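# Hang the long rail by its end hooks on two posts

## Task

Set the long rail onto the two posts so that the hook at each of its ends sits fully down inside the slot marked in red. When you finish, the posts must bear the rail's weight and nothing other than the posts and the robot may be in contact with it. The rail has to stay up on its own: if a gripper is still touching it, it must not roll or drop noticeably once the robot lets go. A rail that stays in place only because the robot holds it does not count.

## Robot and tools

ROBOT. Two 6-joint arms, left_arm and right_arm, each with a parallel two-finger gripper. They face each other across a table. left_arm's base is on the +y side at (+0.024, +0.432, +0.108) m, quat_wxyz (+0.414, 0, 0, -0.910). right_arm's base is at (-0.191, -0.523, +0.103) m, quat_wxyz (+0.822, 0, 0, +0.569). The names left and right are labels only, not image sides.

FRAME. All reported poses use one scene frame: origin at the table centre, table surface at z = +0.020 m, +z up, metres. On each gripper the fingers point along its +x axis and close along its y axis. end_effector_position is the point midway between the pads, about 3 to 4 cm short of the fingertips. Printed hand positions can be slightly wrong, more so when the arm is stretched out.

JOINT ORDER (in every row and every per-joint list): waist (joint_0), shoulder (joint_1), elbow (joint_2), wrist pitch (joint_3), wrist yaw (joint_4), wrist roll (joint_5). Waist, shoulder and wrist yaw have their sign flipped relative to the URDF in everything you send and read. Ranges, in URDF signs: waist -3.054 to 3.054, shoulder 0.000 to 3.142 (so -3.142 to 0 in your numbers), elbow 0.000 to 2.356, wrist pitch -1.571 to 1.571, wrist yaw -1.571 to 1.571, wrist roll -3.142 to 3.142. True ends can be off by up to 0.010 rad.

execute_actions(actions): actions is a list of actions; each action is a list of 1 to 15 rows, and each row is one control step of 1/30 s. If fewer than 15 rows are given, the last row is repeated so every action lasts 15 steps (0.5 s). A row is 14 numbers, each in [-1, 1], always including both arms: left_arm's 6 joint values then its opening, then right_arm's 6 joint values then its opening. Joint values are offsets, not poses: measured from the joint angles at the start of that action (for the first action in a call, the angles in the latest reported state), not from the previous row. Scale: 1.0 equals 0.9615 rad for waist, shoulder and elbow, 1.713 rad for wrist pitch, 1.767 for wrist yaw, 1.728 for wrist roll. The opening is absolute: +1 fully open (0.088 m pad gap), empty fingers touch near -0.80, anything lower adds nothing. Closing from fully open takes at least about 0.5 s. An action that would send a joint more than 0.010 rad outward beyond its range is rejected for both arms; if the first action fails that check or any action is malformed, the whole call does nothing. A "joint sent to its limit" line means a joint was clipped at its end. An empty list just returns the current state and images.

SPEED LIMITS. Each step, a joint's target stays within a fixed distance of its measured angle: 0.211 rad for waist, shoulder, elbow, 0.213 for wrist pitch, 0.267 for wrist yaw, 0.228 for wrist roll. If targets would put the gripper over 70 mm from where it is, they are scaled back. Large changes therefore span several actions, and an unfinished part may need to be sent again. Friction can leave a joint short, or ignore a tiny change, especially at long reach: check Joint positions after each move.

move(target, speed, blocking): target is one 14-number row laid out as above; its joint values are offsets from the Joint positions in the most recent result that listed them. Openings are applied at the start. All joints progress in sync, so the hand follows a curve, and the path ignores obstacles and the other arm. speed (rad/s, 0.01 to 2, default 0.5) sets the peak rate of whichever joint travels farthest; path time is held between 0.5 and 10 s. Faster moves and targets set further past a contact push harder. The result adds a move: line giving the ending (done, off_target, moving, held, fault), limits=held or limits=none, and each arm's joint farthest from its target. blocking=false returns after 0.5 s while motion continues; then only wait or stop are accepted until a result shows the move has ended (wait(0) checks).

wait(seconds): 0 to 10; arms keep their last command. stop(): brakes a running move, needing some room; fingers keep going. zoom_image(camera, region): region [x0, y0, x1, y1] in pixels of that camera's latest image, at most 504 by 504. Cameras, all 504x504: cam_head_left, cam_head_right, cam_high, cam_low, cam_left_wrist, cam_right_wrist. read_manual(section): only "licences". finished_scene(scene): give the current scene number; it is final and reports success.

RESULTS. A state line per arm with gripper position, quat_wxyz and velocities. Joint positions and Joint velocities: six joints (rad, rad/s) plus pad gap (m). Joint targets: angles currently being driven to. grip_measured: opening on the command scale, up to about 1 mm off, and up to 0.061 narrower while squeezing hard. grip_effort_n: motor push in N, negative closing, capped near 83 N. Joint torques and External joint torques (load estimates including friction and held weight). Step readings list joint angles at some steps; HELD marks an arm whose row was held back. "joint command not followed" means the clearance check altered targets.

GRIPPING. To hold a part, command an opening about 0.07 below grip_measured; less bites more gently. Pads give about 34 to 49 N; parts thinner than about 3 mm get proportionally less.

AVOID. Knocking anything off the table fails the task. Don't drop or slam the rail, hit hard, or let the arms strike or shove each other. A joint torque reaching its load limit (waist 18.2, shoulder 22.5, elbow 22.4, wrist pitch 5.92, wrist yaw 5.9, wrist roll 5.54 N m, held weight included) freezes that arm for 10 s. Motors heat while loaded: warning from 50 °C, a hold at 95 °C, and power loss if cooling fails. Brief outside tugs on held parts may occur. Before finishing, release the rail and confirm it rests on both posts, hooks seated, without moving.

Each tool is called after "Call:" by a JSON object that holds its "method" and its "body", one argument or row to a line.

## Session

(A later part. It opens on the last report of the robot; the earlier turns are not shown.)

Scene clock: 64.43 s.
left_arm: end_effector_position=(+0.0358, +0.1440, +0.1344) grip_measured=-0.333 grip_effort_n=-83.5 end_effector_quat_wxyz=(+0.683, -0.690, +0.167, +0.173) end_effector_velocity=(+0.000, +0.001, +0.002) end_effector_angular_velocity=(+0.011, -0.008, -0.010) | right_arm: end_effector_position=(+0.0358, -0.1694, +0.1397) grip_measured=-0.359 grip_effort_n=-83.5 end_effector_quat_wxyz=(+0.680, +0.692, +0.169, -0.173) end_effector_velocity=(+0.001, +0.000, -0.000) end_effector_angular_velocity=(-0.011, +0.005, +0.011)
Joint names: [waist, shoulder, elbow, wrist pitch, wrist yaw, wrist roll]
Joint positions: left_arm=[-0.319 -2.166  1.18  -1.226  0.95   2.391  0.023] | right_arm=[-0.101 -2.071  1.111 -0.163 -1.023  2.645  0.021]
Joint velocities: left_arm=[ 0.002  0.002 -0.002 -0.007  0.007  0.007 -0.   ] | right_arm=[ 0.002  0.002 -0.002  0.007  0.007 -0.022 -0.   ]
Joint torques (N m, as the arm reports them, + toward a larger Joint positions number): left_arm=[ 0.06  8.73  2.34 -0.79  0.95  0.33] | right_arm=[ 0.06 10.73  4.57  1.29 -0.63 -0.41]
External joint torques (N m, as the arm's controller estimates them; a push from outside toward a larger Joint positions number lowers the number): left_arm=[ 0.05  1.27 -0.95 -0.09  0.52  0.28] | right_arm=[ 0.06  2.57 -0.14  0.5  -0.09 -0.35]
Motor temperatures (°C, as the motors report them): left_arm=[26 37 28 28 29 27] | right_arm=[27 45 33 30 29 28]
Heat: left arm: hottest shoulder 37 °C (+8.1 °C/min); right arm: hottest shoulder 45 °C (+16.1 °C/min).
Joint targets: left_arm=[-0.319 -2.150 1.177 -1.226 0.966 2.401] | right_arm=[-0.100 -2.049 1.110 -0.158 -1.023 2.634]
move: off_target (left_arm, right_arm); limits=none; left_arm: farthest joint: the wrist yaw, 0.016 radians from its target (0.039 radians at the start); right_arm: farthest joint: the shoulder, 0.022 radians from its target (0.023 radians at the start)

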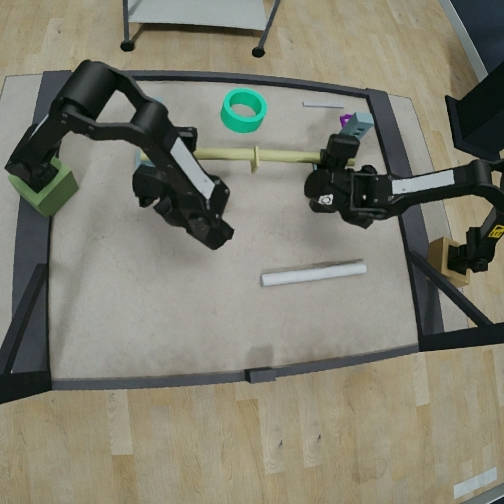

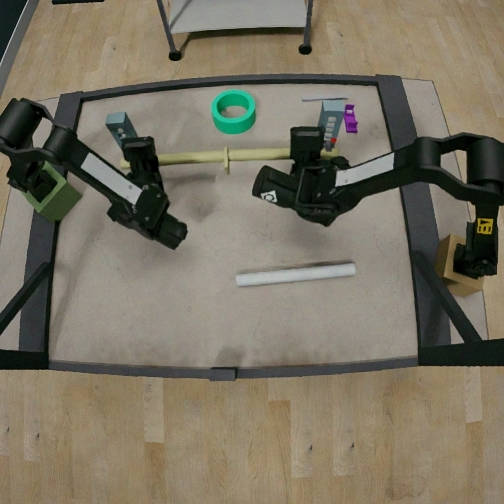

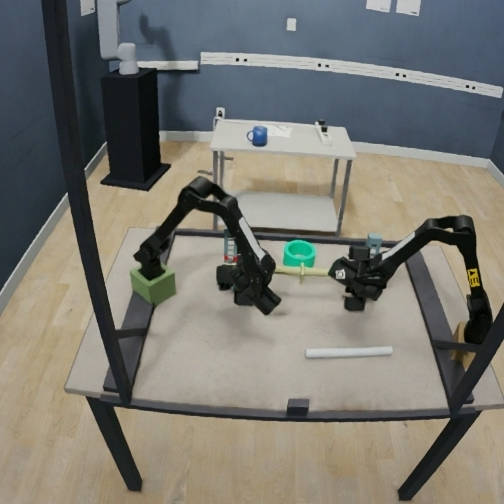

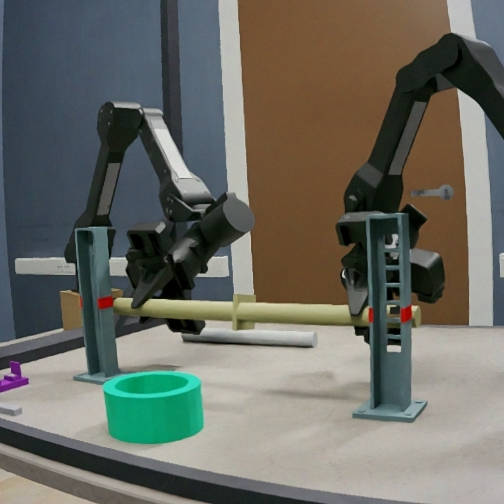

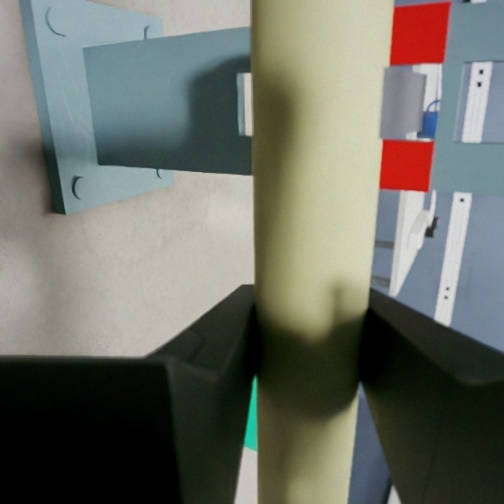

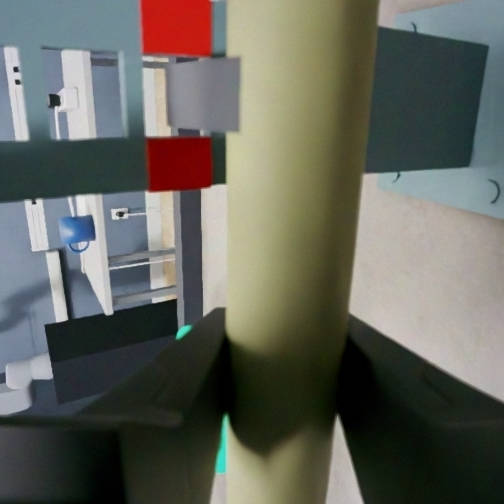

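Call:
{"method": "move", "body": {
  "target": [-0.035,0.042,-0.038,0.025,0.022,0.030,-0.46,0.033,0.029,-0.005,0.033,0.009,-0.041,-0.46],
  "speed": 0.06
}}

Call:
{"method": "zoom_image", "body": {
  "camera": "cam_low",
  "region": [70, 270, 170, 340]
}}

Call:
{"method": "zoom_image", "body": {
  "camera": "cam_low",
  "region": [350, 270, 450, 360]
}}

Scene clock: 66.60 s.
left_arm: end_effector_position=(+0.0475, +0.1443, +0.1360) grip_measured=-0.333 grip_effort_n=-83.5 end_effector_quat_wxyz=(+0.682, -0.691, +0.166, +0.171) end_effector_velocity=(+0.000, +0.001, +0.002) end_effector_angular_velocity=(-0.002, -0.008, -0.003) | right_arm: end_effector_position=(+0.0474, -0.1695, +0.1426) grip_measured=-0.359 grip_effort_n=-83.5 end_effector_quat_wxyz=(+0.681, +0.692, +0.171, -0.171) end_effector_velocity=(+0.000, -0.001, +0.001) end_effector_angular_velocity=(-0.007, +0.007, +0.005)
Joint names: [waist, shoulder, elbow, wrist pitch, wrist yaw, wrist roll]
Joint positions: left_arm=[-0.353 -2.14   1.148 -1.182  0.974  2.435  0.023] | right_arm=[-0.07  -2.066  1.108 -0.112 -1.008  2.585  0.021]
Joint velocities: left_arm=[ 0.002  0.002 -0.002 -0.007  0.007 -0.007  0.   ] | right_arm=[ 0.002  0.007 -0.002 -0.007  0.007 -0.007 -0.   ]
Joint torques (N m, as the arm reports them, + toward a larger Joint positions number): left_arm=[-0.01  8.64  2.23 -0.77  0.95  0.3 ] | right_arm=[ 0.1  10.86  4.68  1.34 -0.58 -0.32]
External joint torques (N m, as the arm's controller estimates them; a push from outside toward a larger Joint positions number lowers the number): left_arm=[-0.05  1.36 -1.07 -0.14  0.51  0.25] | right_arm=[ 0.1   2.58 -0.13  0.49 -0.06 -0.27]
Motor temperatures (°C, as the motors report them): left_arm=[26 37 28 28 29 27] | right_arm=[27 45 33 30 29 28]
Heat: left arm: hottest shoulder 37 °C (+7.0 °C/min); right arm: hottest shoulder 45 °C (+15.1 °C/min).
Joint targets: left_arm=[-0.353 -2.125 1.143 -1.183 0.989 2.443] | right_arm=[-0.069 -2.043 1.106 -0.107 -1.007 2.575]
move: off_target (left_arm, right_arm); limits=none; left_arm: farthest joint: the wrist yaw, 0.015 radians from its target (0.039 radians at the start); right_arm: farthest joint: the shoulder, 0.023 radians from its target (0.028 radians at the start)

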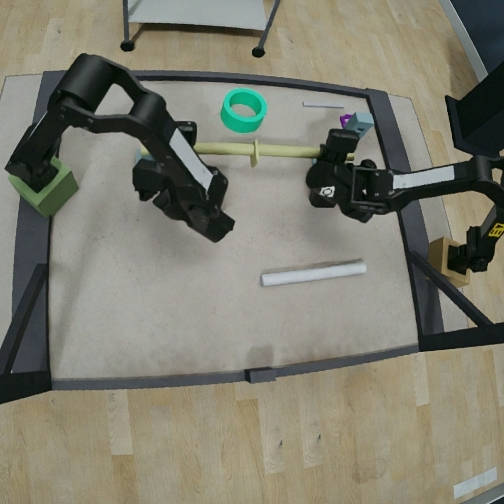

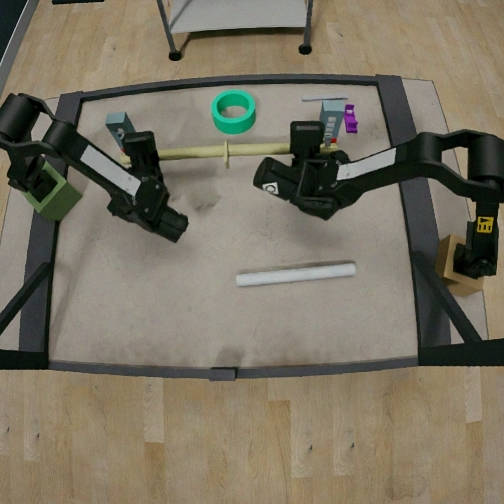

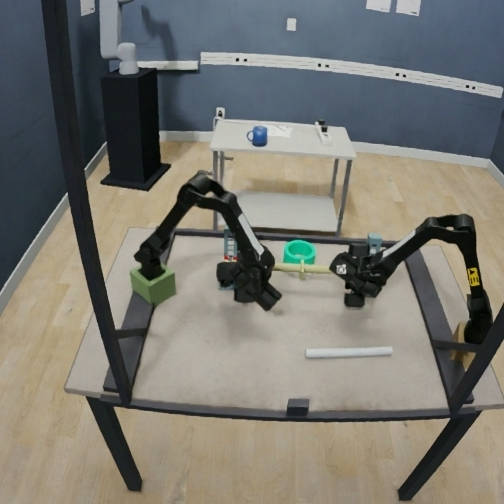

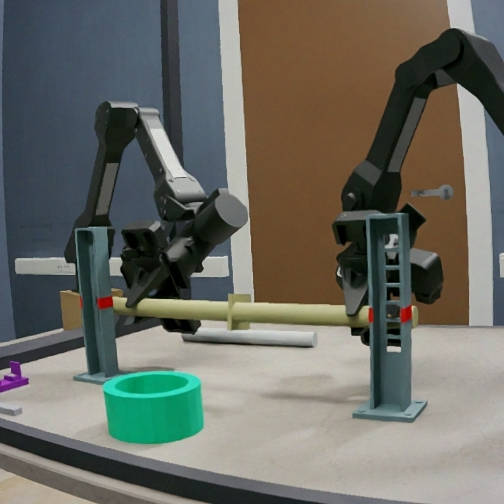

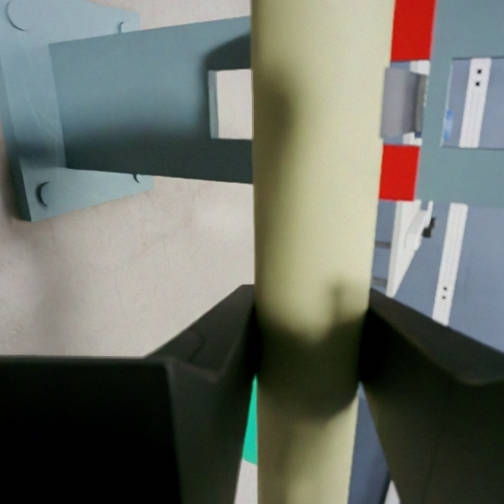

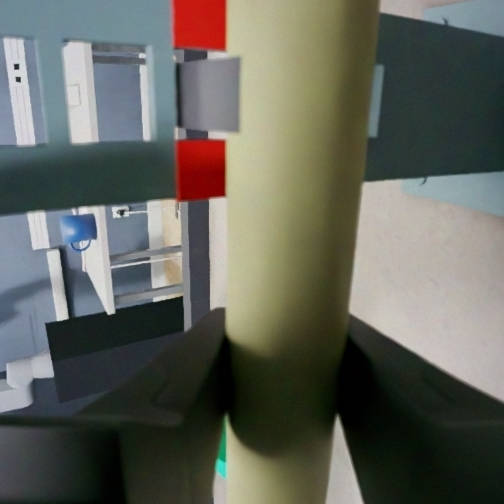

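Region (70, 270, 170, 340) of cam_low's 504x504 image, scaled by 5.040, with more detail than that image has; it fills the top 353 rows of this view, and the rest is white.

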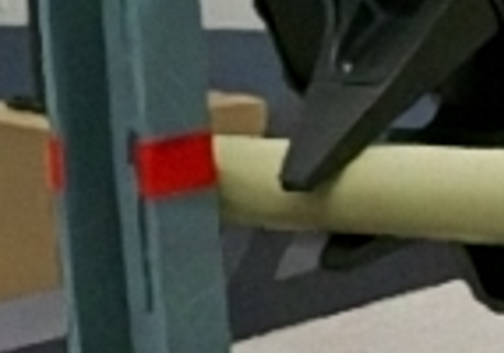

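Region (350, 270, 450, 360) of cam_low's 504x504 image, scaled by 5.040, with more detail than that image has; it fills the top 454 rows of this view, and the rest is white.

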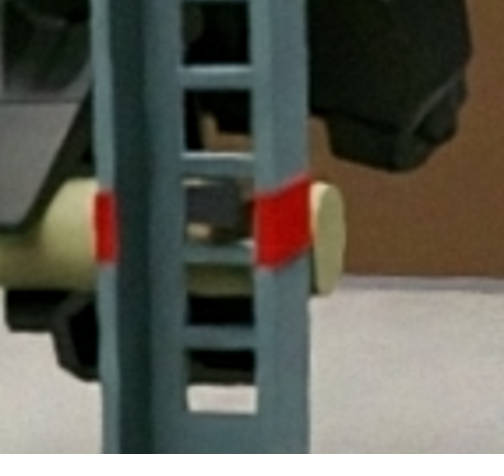

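Call:
{"method": "move", "body": {
  "target": [-0.021,0.027,-0.024,0.016,0.015,0.020,-0.46,0.020,0.012,-0.002,0.021,0.007,-0.025,-0.46],
  "speed": 0.05
}}

Call:
{"method": "zoom_image", "body": {
  "camera": "cam_low",
  "region": [70, 270, 170, 340]
}}

Call:
{"method": "zoom_image", "body": {
  "camera": "cam_low",
  "region": [350, 270, 450, 360]
}}

Scene clock: 68.50 s.
left_arm: end_effector_position=(+0.0510, +0.1445, +0.1346) grip_measured=-0.333 grip_effort_n=-83.5 end_effector_quat_wxyz=(+0.681, -0.692, +0.169, +0.172) end_effector_velocity=(+0.002, -0.002, +0.002) end_effector_angular_velocity=(-0.007, -0.015, -0.013) | right_arm: end_effector_position=(+0.0511, -0.1694, +0.1422) grip_measured=-0.359 grip_effort_n=-83.5 end_effector_quat_wxyz=(+0.683, +0.690, +0.173, -0.169) end_effector_velocity=(+0.000, +0.000, -0.002) end_effector_angular_velocity=(-0.015, +0.005, +0.012)
Joint names: [waist, shoulder, elbow, wrist pitch, wrist yaw, wrist roll]
Joint positions: left_arm=[-0.364 -2.129  1.131 -1.151  0.978  2.459  0.023] | right_arm=[-0.06  -2.066  1.103 -0.086 -0.999  2.555  0.021]
Joint velocities: left_arm=[-0.002  0.002 -0.002  0.007  0.022  0.007 -0.   ] | right_arm=[ 0.002 -0.002 -0.002  0.007  0.007 -0.022 -0.   ]
Joint torques (N m, as the arm reports them, + toward a larger Joint positions number): left_arm=[-0.9   8.57  2.06 -0.94  1.22  0.32] | right_arm=[ 0.74  9.47  5.25  1.66 -0.44 -0.45]
External joint torques (N m, as the arm's controller estimates them; a push from outside toward a larger Joint positions number lowers the number): left_arm=[-0.86  1.33 -1.26 -0.34  0.76  0.27] | right_arm=[ 0.75  1.32  0.49  0.79  0.06 -0.4 ]
Motor temperatures (°C, as the motors report them): left_arm=[26 37 28 28 29 27] | right_arm=[27 45 33 30 29 28]
Heat: left arm: hottest shoulder 37 °C (+7.1 °C/min); right arm: hottest shoulder 45 °C (+15.1 °C/min).
Joint targets: left_arm=[-0.373 -2.114 1.125 -1.155 1.001 2.470] | right_arm=[-0.050 -2.055 1.106 -0.076 -0.995 2.542]
move: off_target (left_arm, right_arm); limits=none; left_arm: farthest joint: the wrist yaw, 0.023 radians from its target (0.026 radians at the start); right_arm: farthest joint: the wrist roll, 0.013 radians from its target (0.043 radians at the start)

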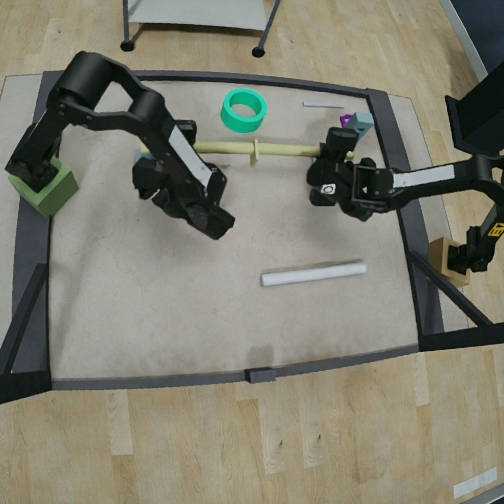

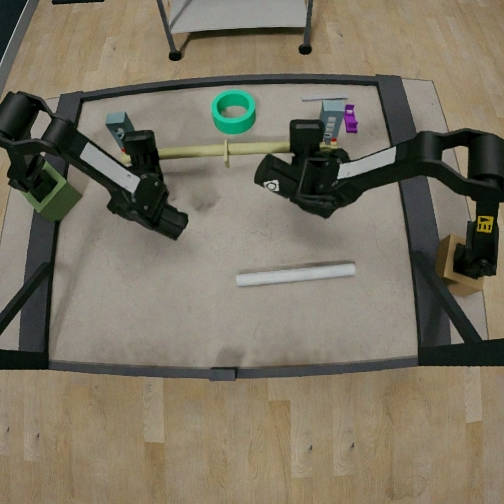

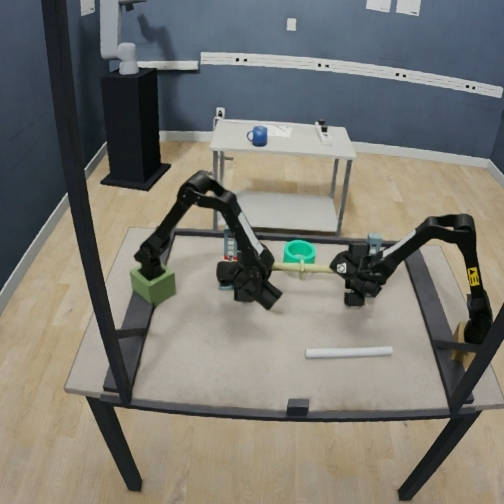

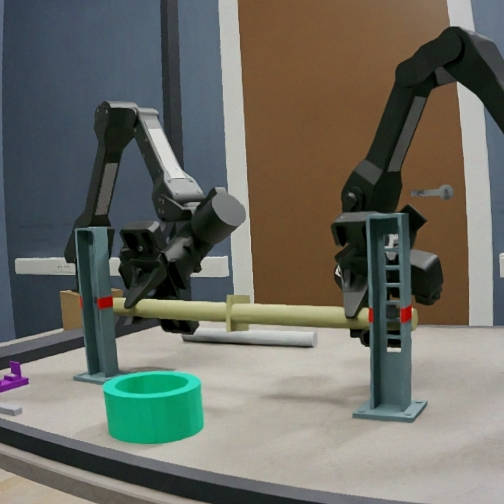

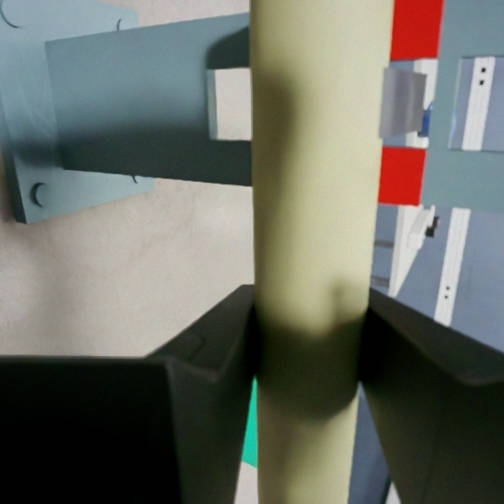

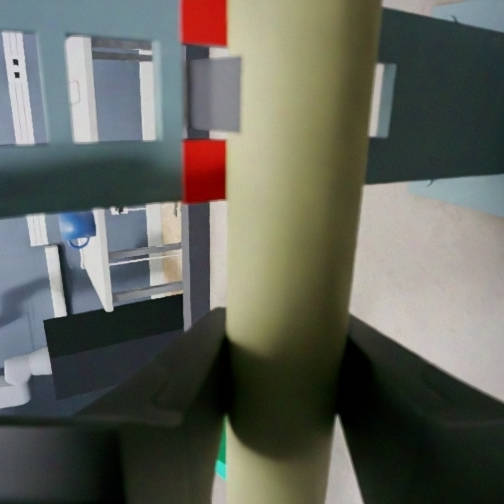

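Region (70, 270, 170, 340) of cam_low's 504x504 image, scaled by 5.040, with more detail than that image has; it fills the top 353 rows of this view, and the rest is white.

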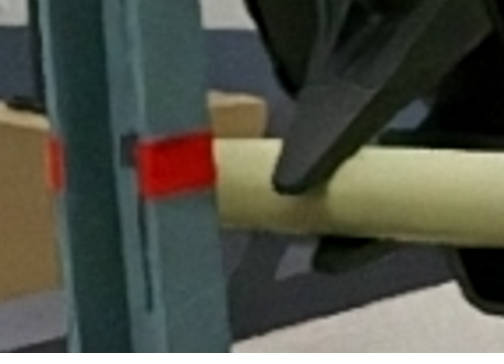

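Region (350, 270, 450, 360) of cam_low's 504x504 image, scaled by 5.040, with more detail than that image has; it fills the top 454 rows of this view, and the rest is white.

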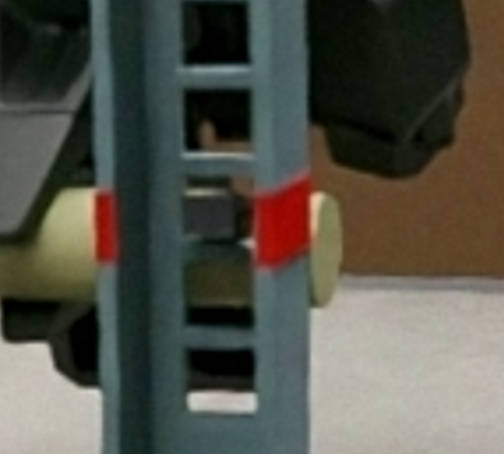

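Call:
{"method": "move", "body": {
  "target": [-0.006,-0.026,-0.008,0.016,0.008,0.003,-0.46,0.006,-0.033,-0.010,0.025,0,-0.004,-0.46],
  "speed": 0.05
}}

Call:
{"method": "zoom_image", "body": {
  "camera": "cam_low",
  "region": [70, 270, 170, 340]
}}

Call:
{"method": "zoom_image", "body": {
  "camera": "cam_low",
  "region": [350, 270, 450, 360]
}}

Scene clock: 70.50 s.
left_arm: end_effector_position=(+0.0509, +0.1446, +0.1275) grip_measured=-0.333 grip_effort_n=-83.5 end_effector_quat_wxyz=(+0.680, -0.691, +0.169, +0.174) end_effector_velocity=(+0.001, +0.004, +0.002) end_effector_angular_velocity=(+0.017, -0.015, -0.003) | right_arm: end_effector_position=(+0.0510, -0.1690, +0.1330) grip_measured=-0.359 grip_effort_n=-83.5 end_effector_quat_wxyz=(+0.682, +0.690, +0.174, -0.168) end_effector_velocity=(-0.001, -0.004, -0.004) end_effector_angular_velocity=(-0.017, +0.014, -0.002)
Joint names: [waist, shoulder, elbow, wrist pitch, wrist yaw, wrist roll]
Joint positions: left_arm=[-0.365 -2.147  1.127 -1.127  0.974  2.459  0.023] | right_arm=[-0.06  -2.09   1.094 -0.051 -0.998  2.555  0.021]
Joint velocities: left_arm=[ 0.002  0.002 -0.007 -0.022  0.007 -0.007 -0.   ] | right_arm=[ 0.002 -0.002 -0.002 -0.022  0.007  0.007 -0.   ]
Joint torques (N m, as the arm reports them, + toward a larger Joint positions number): left_arm=[-0.48  6.22  2.23 -0.46  1.07  0.19] | right_arm=[ 0.51  7.1   4.74  1.49 -0.63 -0.25]
External joint torques (N m, as the arm's controller estimates them; a push from outside toward a larger Joint positions number lowers the number): left_arm=[-0.48 -1.05 -0.96  0.16  0.61  0.14] | right_arm=[ 0.51 -1.08  0.14  0.64 -0.12 -0.2 ]
Motor temperatures (°C, as the motors report them): left_arm=[26 37 28 28 29 27] | right_arm=[27 45 33 30 29 28]
Heat: left arm: hottest shoulder 37 °C (+6.0 °C/min); right arm: hottest shoulder 45 °C (+15.1 °C/min).
Joint targets: left_arm=[-0.369 -2.154 1.123 -1.124 0.992 2.465] | right_arm=[-0.054 -2.098 1.094 -0.044 -0.999 2.548]
move: off_target (left_arm); limits=none; left_arm: farthest joint: the wrist yaw, 0.018 radians from its target (0.014 radians at the start); right_arm: farthest joint: the shoulder, 0.008 radians from its target (0.032 radians at the start)

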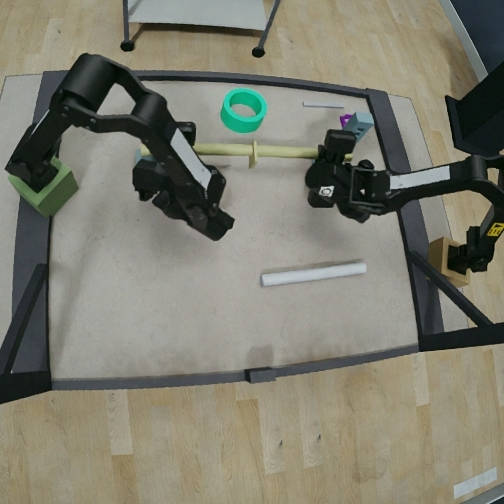

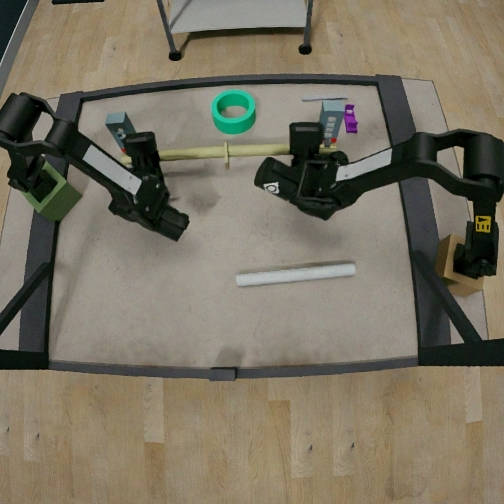

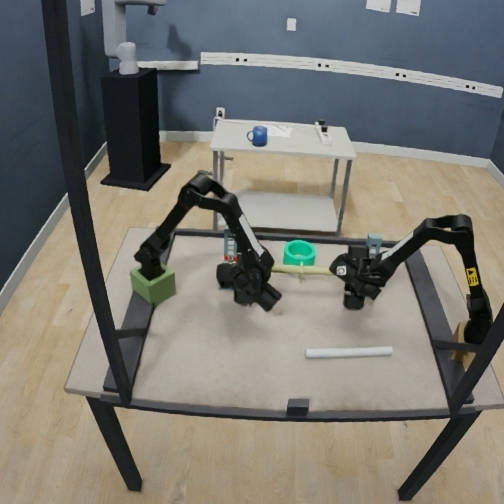

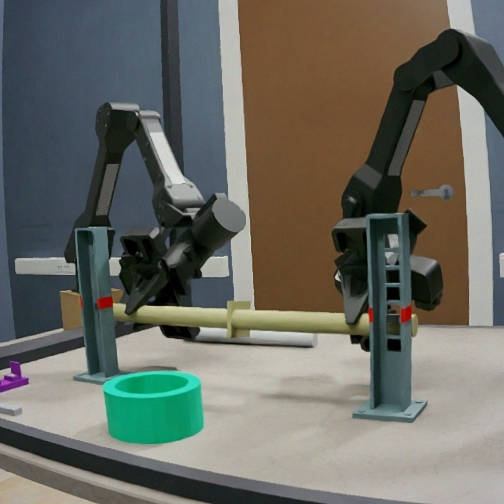

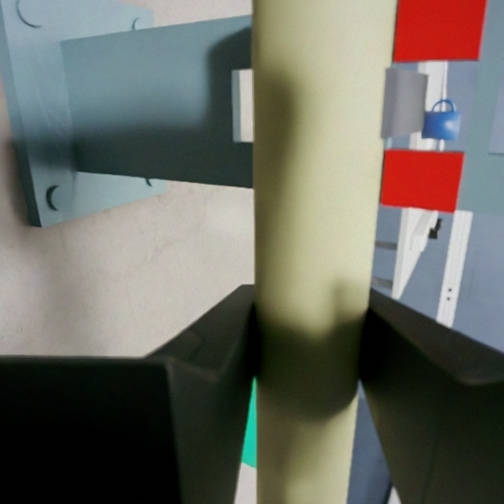

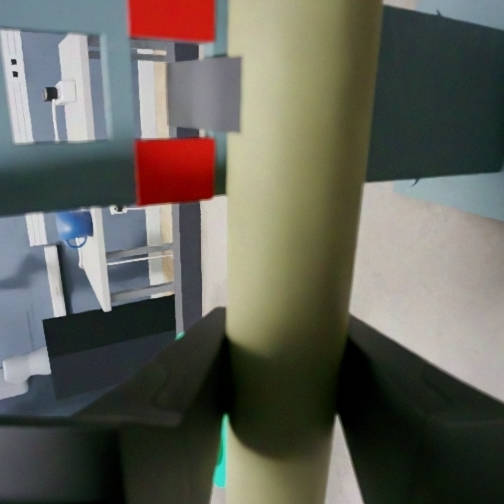

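Region (70, 270, 170, 340) of cam_low's 504x504 image, scaled by 5.040, with more detail than that image has; it fills the top 353 rows of this view, and the rest is white.

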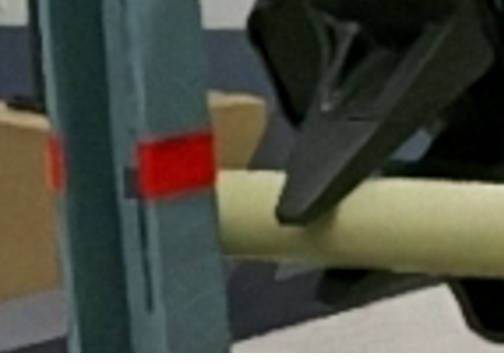

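Region (350, 270, 450, 360) of cam_low's 504x504 image, scaled by 5.040, with more detail than that image has; it fills the top 454 rows of this view, and the rest is white.

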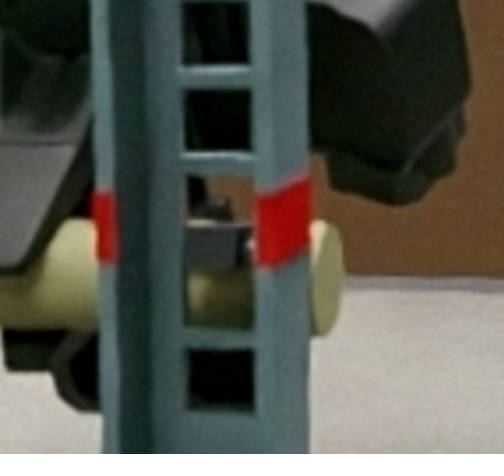

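Lips are behind the bars. Release slowly.

Call:
{"method": "execute_actions", "body": {
  "actions": [
    [[0,0,0,0,0,0,-0.36,0,0,0,0,0,0,-0.38],[0,0,0,0,0,0,-0.33,0,0,0,0,0,0,-0.35],[0,0,0,0,0,0,-0.31,0,0,0,0,0,0,-0.33],[0,0,0,0,0,0,-0.29,0,0,0,0,0,0,-0.31],[0,0,0,0,0,0,-0.27,0,0,0,0,0,0,-0.29],[0,0,0,0,0,0,-0.25,0,0,0,0,0,0,-0.27],[0,0,0,0,0,0,-0.23,0,0,0,0,0,0,-0.25],[0,0,0,0,0,0,-0.21,0,0,0,0,0,0,-0.23],[0,0,0,0,0,0,-0.19,0,0,0,0,0,0,-0.21],[0,0,0,0,0,0,-0.16,0,0,0,0,0,0,-0.18],[0,0,0,0,0,0,-0.13,0,0,0,0,0,0,-0.15],[0,0,0,0,0,0,-0.1,0,0,0,0,0,0,-0.12],[0,0,0,0,0,0,-0.06,0,0,0,0,0,0,-0.08],[0,0,0,0,0,0,-0.02,0,0,0,0,0,0,-0.04],[0,0,0,0,0,0,0.02,0,0,0,0,0,0,0.0]],
    [[0,0,0,0,0,0,0.3,0,0,0,0,0,0,0.3]]
  ]
}}

Call:
{"method": "zoom_image", "body": {
  "camera": "cam_low",
  "region": [70, 270, 270, 360]
}}

Call:
{"method": "zoom_image", "body": {
  "camera": "cam_low",
  "region": [330, 270, 450, 370]
}}

Scene clock: 73.40 s.
left_arm: end_effector_position=(+0.0507, +0.1449, +0.1270) grip_measured=+0.295 grip_effort_n=17.4 end_effector_quat_wxyz=(+0.680, -0.691, +0.170, +0.176) end_effector_velocity=(+0.002, +0.001, +0.001) end_effector_angular_velocity=(+0.003, -0.010, +0.002) | right_arm: end_effector_position=(+0.0510, -0.1689, +0.1328) grip_measured=+0.295 grip_effort_n=14.7 end_effector_quat_wxyz=(+0.681, +0.690, +0.175, -0.169) end_effector_velocity=(+0.000, -0.003, -0.004) end_effector_angular_velocity=(-0.022, +0.025, +0.007)
Joint names: [waist, shoulder, elbow, wrist pitch, wrist yaw, wrist roll]
Joint positions: left_arm=[-0.365 -2.147  1.126 -1.126  0.971  2.459  0.053] | right_arm=[-0.06  -2.09   1.094 -0.051 -0.995  2.555  0.053]
Joint velocities: left_arm=[-0.002 -0.002 -0.002 -0.007  0.007 -0.007  0.001] | right_arm=[ 0.007  0.002 -0.002 -0.022  0.022 -0.007  0.001]
Joint torques (N m, as the arm reports them, + toward a larger Joint positions number): left_arm=[ 0.    7.08  2.48 -0.68  0.43  0.03] | right_arm=[ 0.    8.16  4.72  1.06 -0.57 -0.04]
External joint torques (N m, as the arm's controller estimates them; a push from outside toward a larger Joint positions number lowers the number): left_arm=[ 0.03 -0.14 -0.71 -0.07 -0.02 -0.02] | right_arm=[-0.05 -0.07  0.09  0.21 -0.06  0.01]
External joint torques at the end of the 1st action: left_arm=[ 0.07 -0.35 -0.58 -0.14  0.08 -0.02] | right_arm=[-0.07 -0.07  0.22  0.18 -0.16 -0.01]
Motor temperatures (°C, as the motors report them): left_arm=[26 37 28 28 29 27] | right_arm=[27 45 33 30 29 28]
Heat: left arm: hottest shoulder 37 °C (+5.0 °C/min); right arm: hottest shoulder 45 °C (+14.1 °C/min).
Joint targets: left_arm=[-0.365 -2.147 1.126 -1.126 0.971 2.459] | right_arm=[-0.060 -2.090 1.094 -0.051 -0.995 2.555]
Step readings (joint positions; steps 1 to 15: 1st action; 16 to 30: 2nd action):
0: left_arm=[-0.365 -2.147 1.126 -1.127 0.974 2.459] | right_arm=[-0.060 -2.090 1.094 -0.051 -0.998 2.555]
1: left_arm=[-0.365 -2.147 1.126 -1.127 0.974 2.459] | right_arm=[-0.060 -2.090 1.094 -0.051 -0.998 2.555]
2: left_arm=[-0.365 -2.147 1.126 -1.127 0.974 2.459] | right_arm=[-0.060 -2.090 1.094 -0.051 -0.998 2.555]
4: left_arm=[-0.365 -2.147 1.126 -1.127 0.974 2.459] | right_arm=[-0.060 -2.090 1.094 -0.051 -0.998 2.555]
8: left_arm=[-0.365 -2.147 1.126 -1.127 0.972 2.459] | right_arm=[-0.060 -2.090 1.094 -0.051 -0.997 2.555]
15: left_arm=[-0.365 -2.147 1.126 -1.126 0.971 2.459] | right_arm=[-0.060 -2.090 1.094 -0.051 -0.995 2.555]
16: left_arm=[-0.365 -2.147 1.126 -1.126 0.971 2.459] | right_arm=[-0.060 -2.090 1.094 -0.051 -0.995 2.555]
17: left_arm=[-0.365 -2.147 1.126 -1.126 0.971 2.459] | right_arm=[-0.060 -2.090 1.094 -0.051 -0.995 2.555]
19: left_arm=[-0.365 -2.147 1.126 -1.126 0.971 2.459] | right_arm=[-0.060 -2.090 1.094 -0.051 -0.995 2.555]
23: left_arm=[-0.365 -2.147 1.126 -1.126 0.971 2.459] | right_arm=[-0.060 -2.090 1.094 -0.051 -0.995 2.555]
30: Joint positions above

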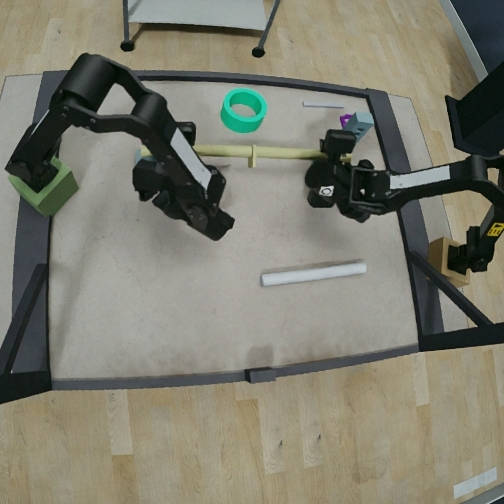

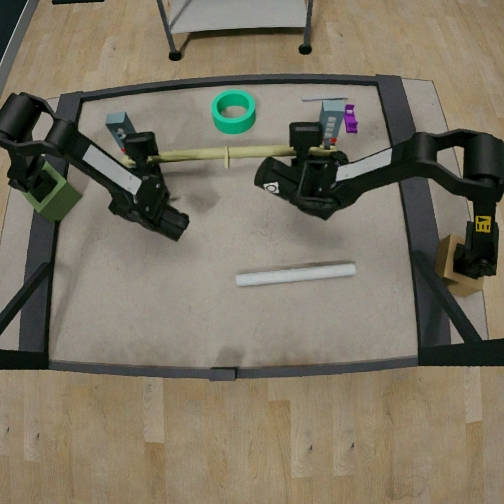

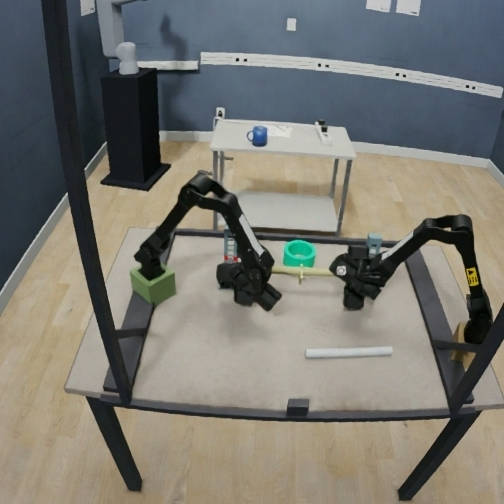

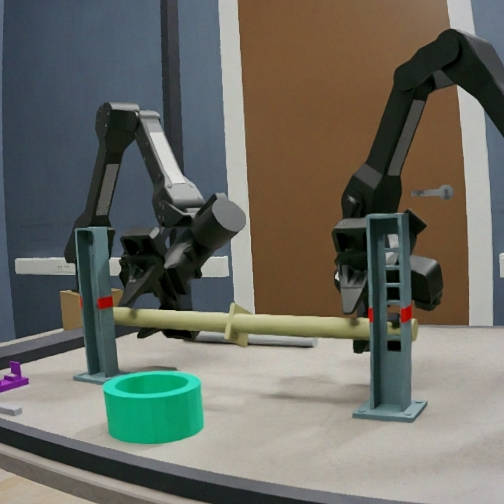

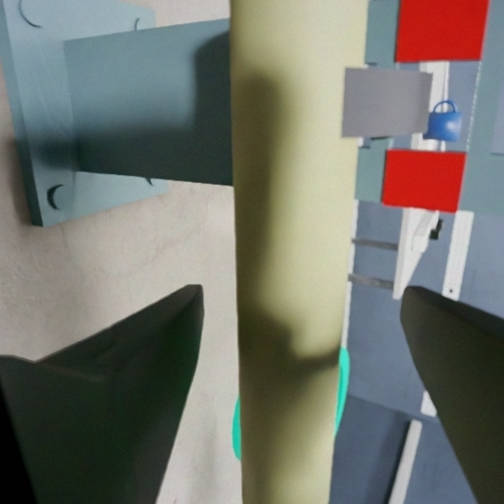

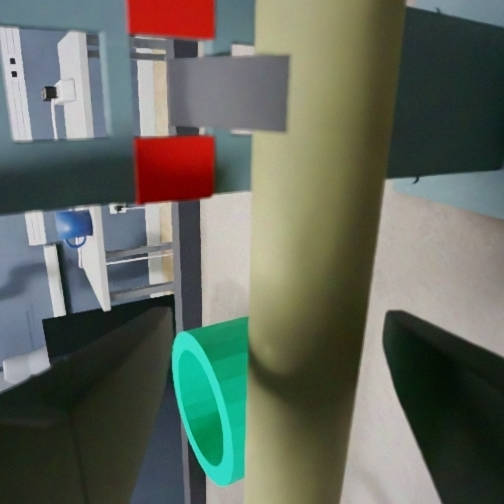

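Region (70, 270, 270, 360) of cam_low's 504x504 image, scaled by 2.520, with more detail than that image has; it fills the top 227 rows of this view, and the rest is white.

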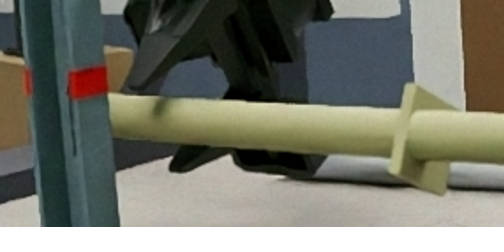

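Region (330, 270, 450, 370) of cam_low's 504x504 image, scaled by 4.200, with more detail than that image has.

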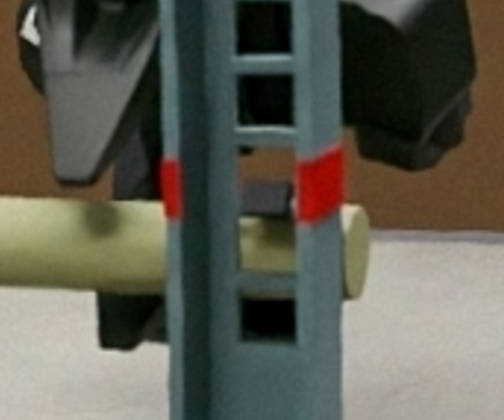

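Call:
{"method": "wait", "body": {
  "seconds": 1
}}

Scene clock: 74.63 s.
left_arm: end_effector_position=(+0.0507, +0.1449, +0.1270) grip_measured=+0.297 grip_effort_n=17.4 end_effector_quat_wxyz=(+0.680, -0.691, +0.170, +0.176) end_effector_velocity=(-0.001, +0.005, +0.003) end_effector_angular_velocity=(+0.017, -0.007, +0.007) | right_arm: end_effector_position=(+0.0510, -0.1689, +0.1328) grip_measured=+0.297 grip_effort_n=15.1 end_effector_quat_wxyz=(+0.681, +0.690, +0.175, -0.169) end_effector_velocity=(+0.001, -0.003, +0.001) end_effector_angular_velocity=(-0.015, -0.004, -0.003)
Joint names: [waist, shoulder, elbow, wrist pitch, wrist yaw, wrist roll]
Joint positions: left_arm=[-0.365 -2.147  1.126 -1.126  0.971  2.459  0.054] | right_arm=[-0.06  -2.09   1.094 -0.051 -0.995  2.555  0.054]
Joint velocities: left_arm=[ 0.007  0.002 -0.002 -0.037 -0.007 -0.022 -0.   ] | right_arm=[ 0.002  0.002 -0.002 -0.007 -0.007 -0.007  0.   ]
Joint torques (N m, as the arm reports them, + toward a larger Joint positions number): left_arm=[ 0.01  6.94  2.61 -0.68  0.44  0.04] | right_arm=[-0.01  8.05  4.77  1.06 -0.59 -0.04]
External joint torques (N m, as the arm's controller estimates them; a push from outside toward a larger Joint positions number lowers the number): left_arm=[-0.03 -0.32 -0.57 -0.06 -0.01 -0.01] | right_arm=[-0.01 -0.26  0.05  0.17 -0.07  0.01]
Motor temperatures (°C, as the motors report them): left_arm=[26 37 28 28 29 27] | right_arm=[27 45 33 30 29 28]
Heat: left arm: hottest shoulder 37 °C (+5.0 °C/min); right arm: hottest shoulder 45 °C (+14.1 °C/min).
Joint targets: left_arm=[-0.365 -2.147 1.126 -1.126 0.971 2.459] | right_arm=[-0.060 -2.090 1.094 -0.051 -0.995 2.555]
wait: 1.00 s; at rest from the start

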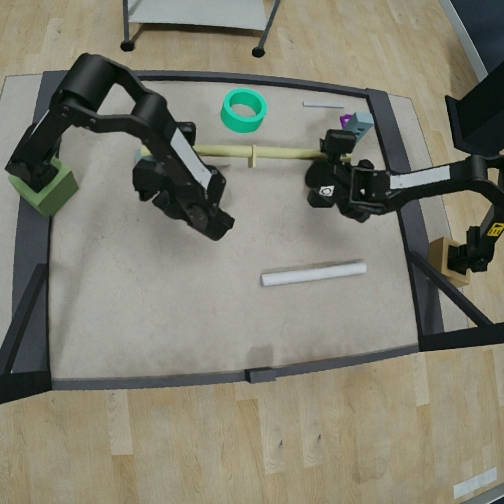

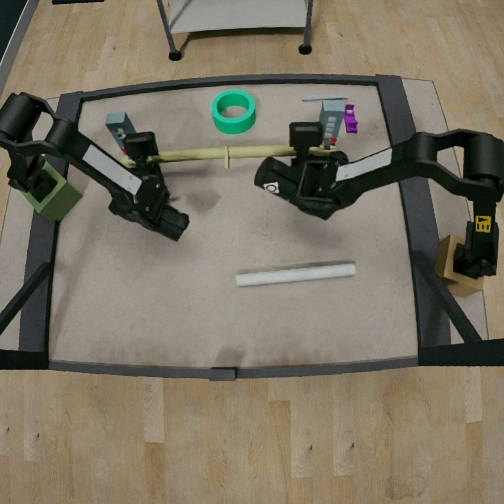

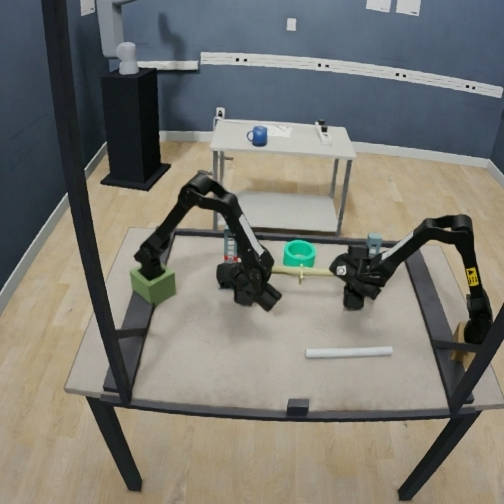

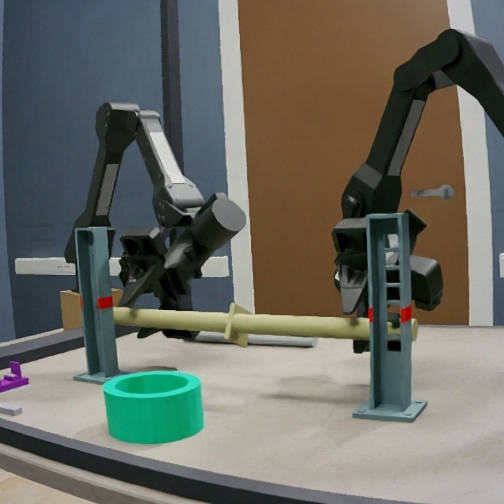

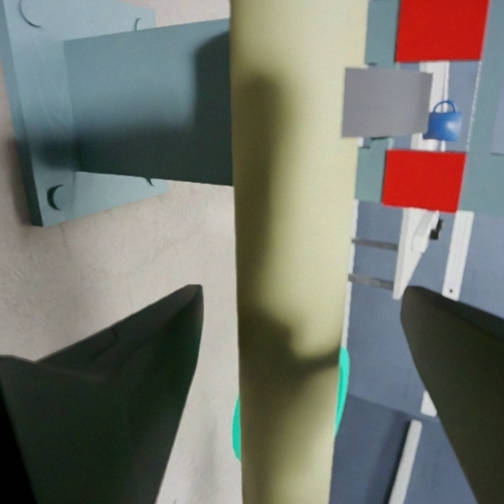

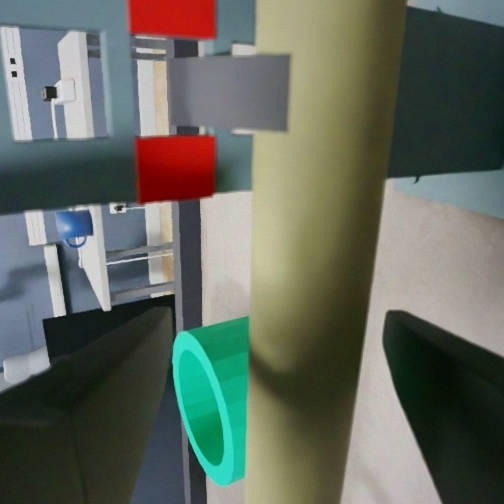

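Call:
{"method": "finished_scene", "body": {
  "scene": 1
}}

The scene is finished: the task was done.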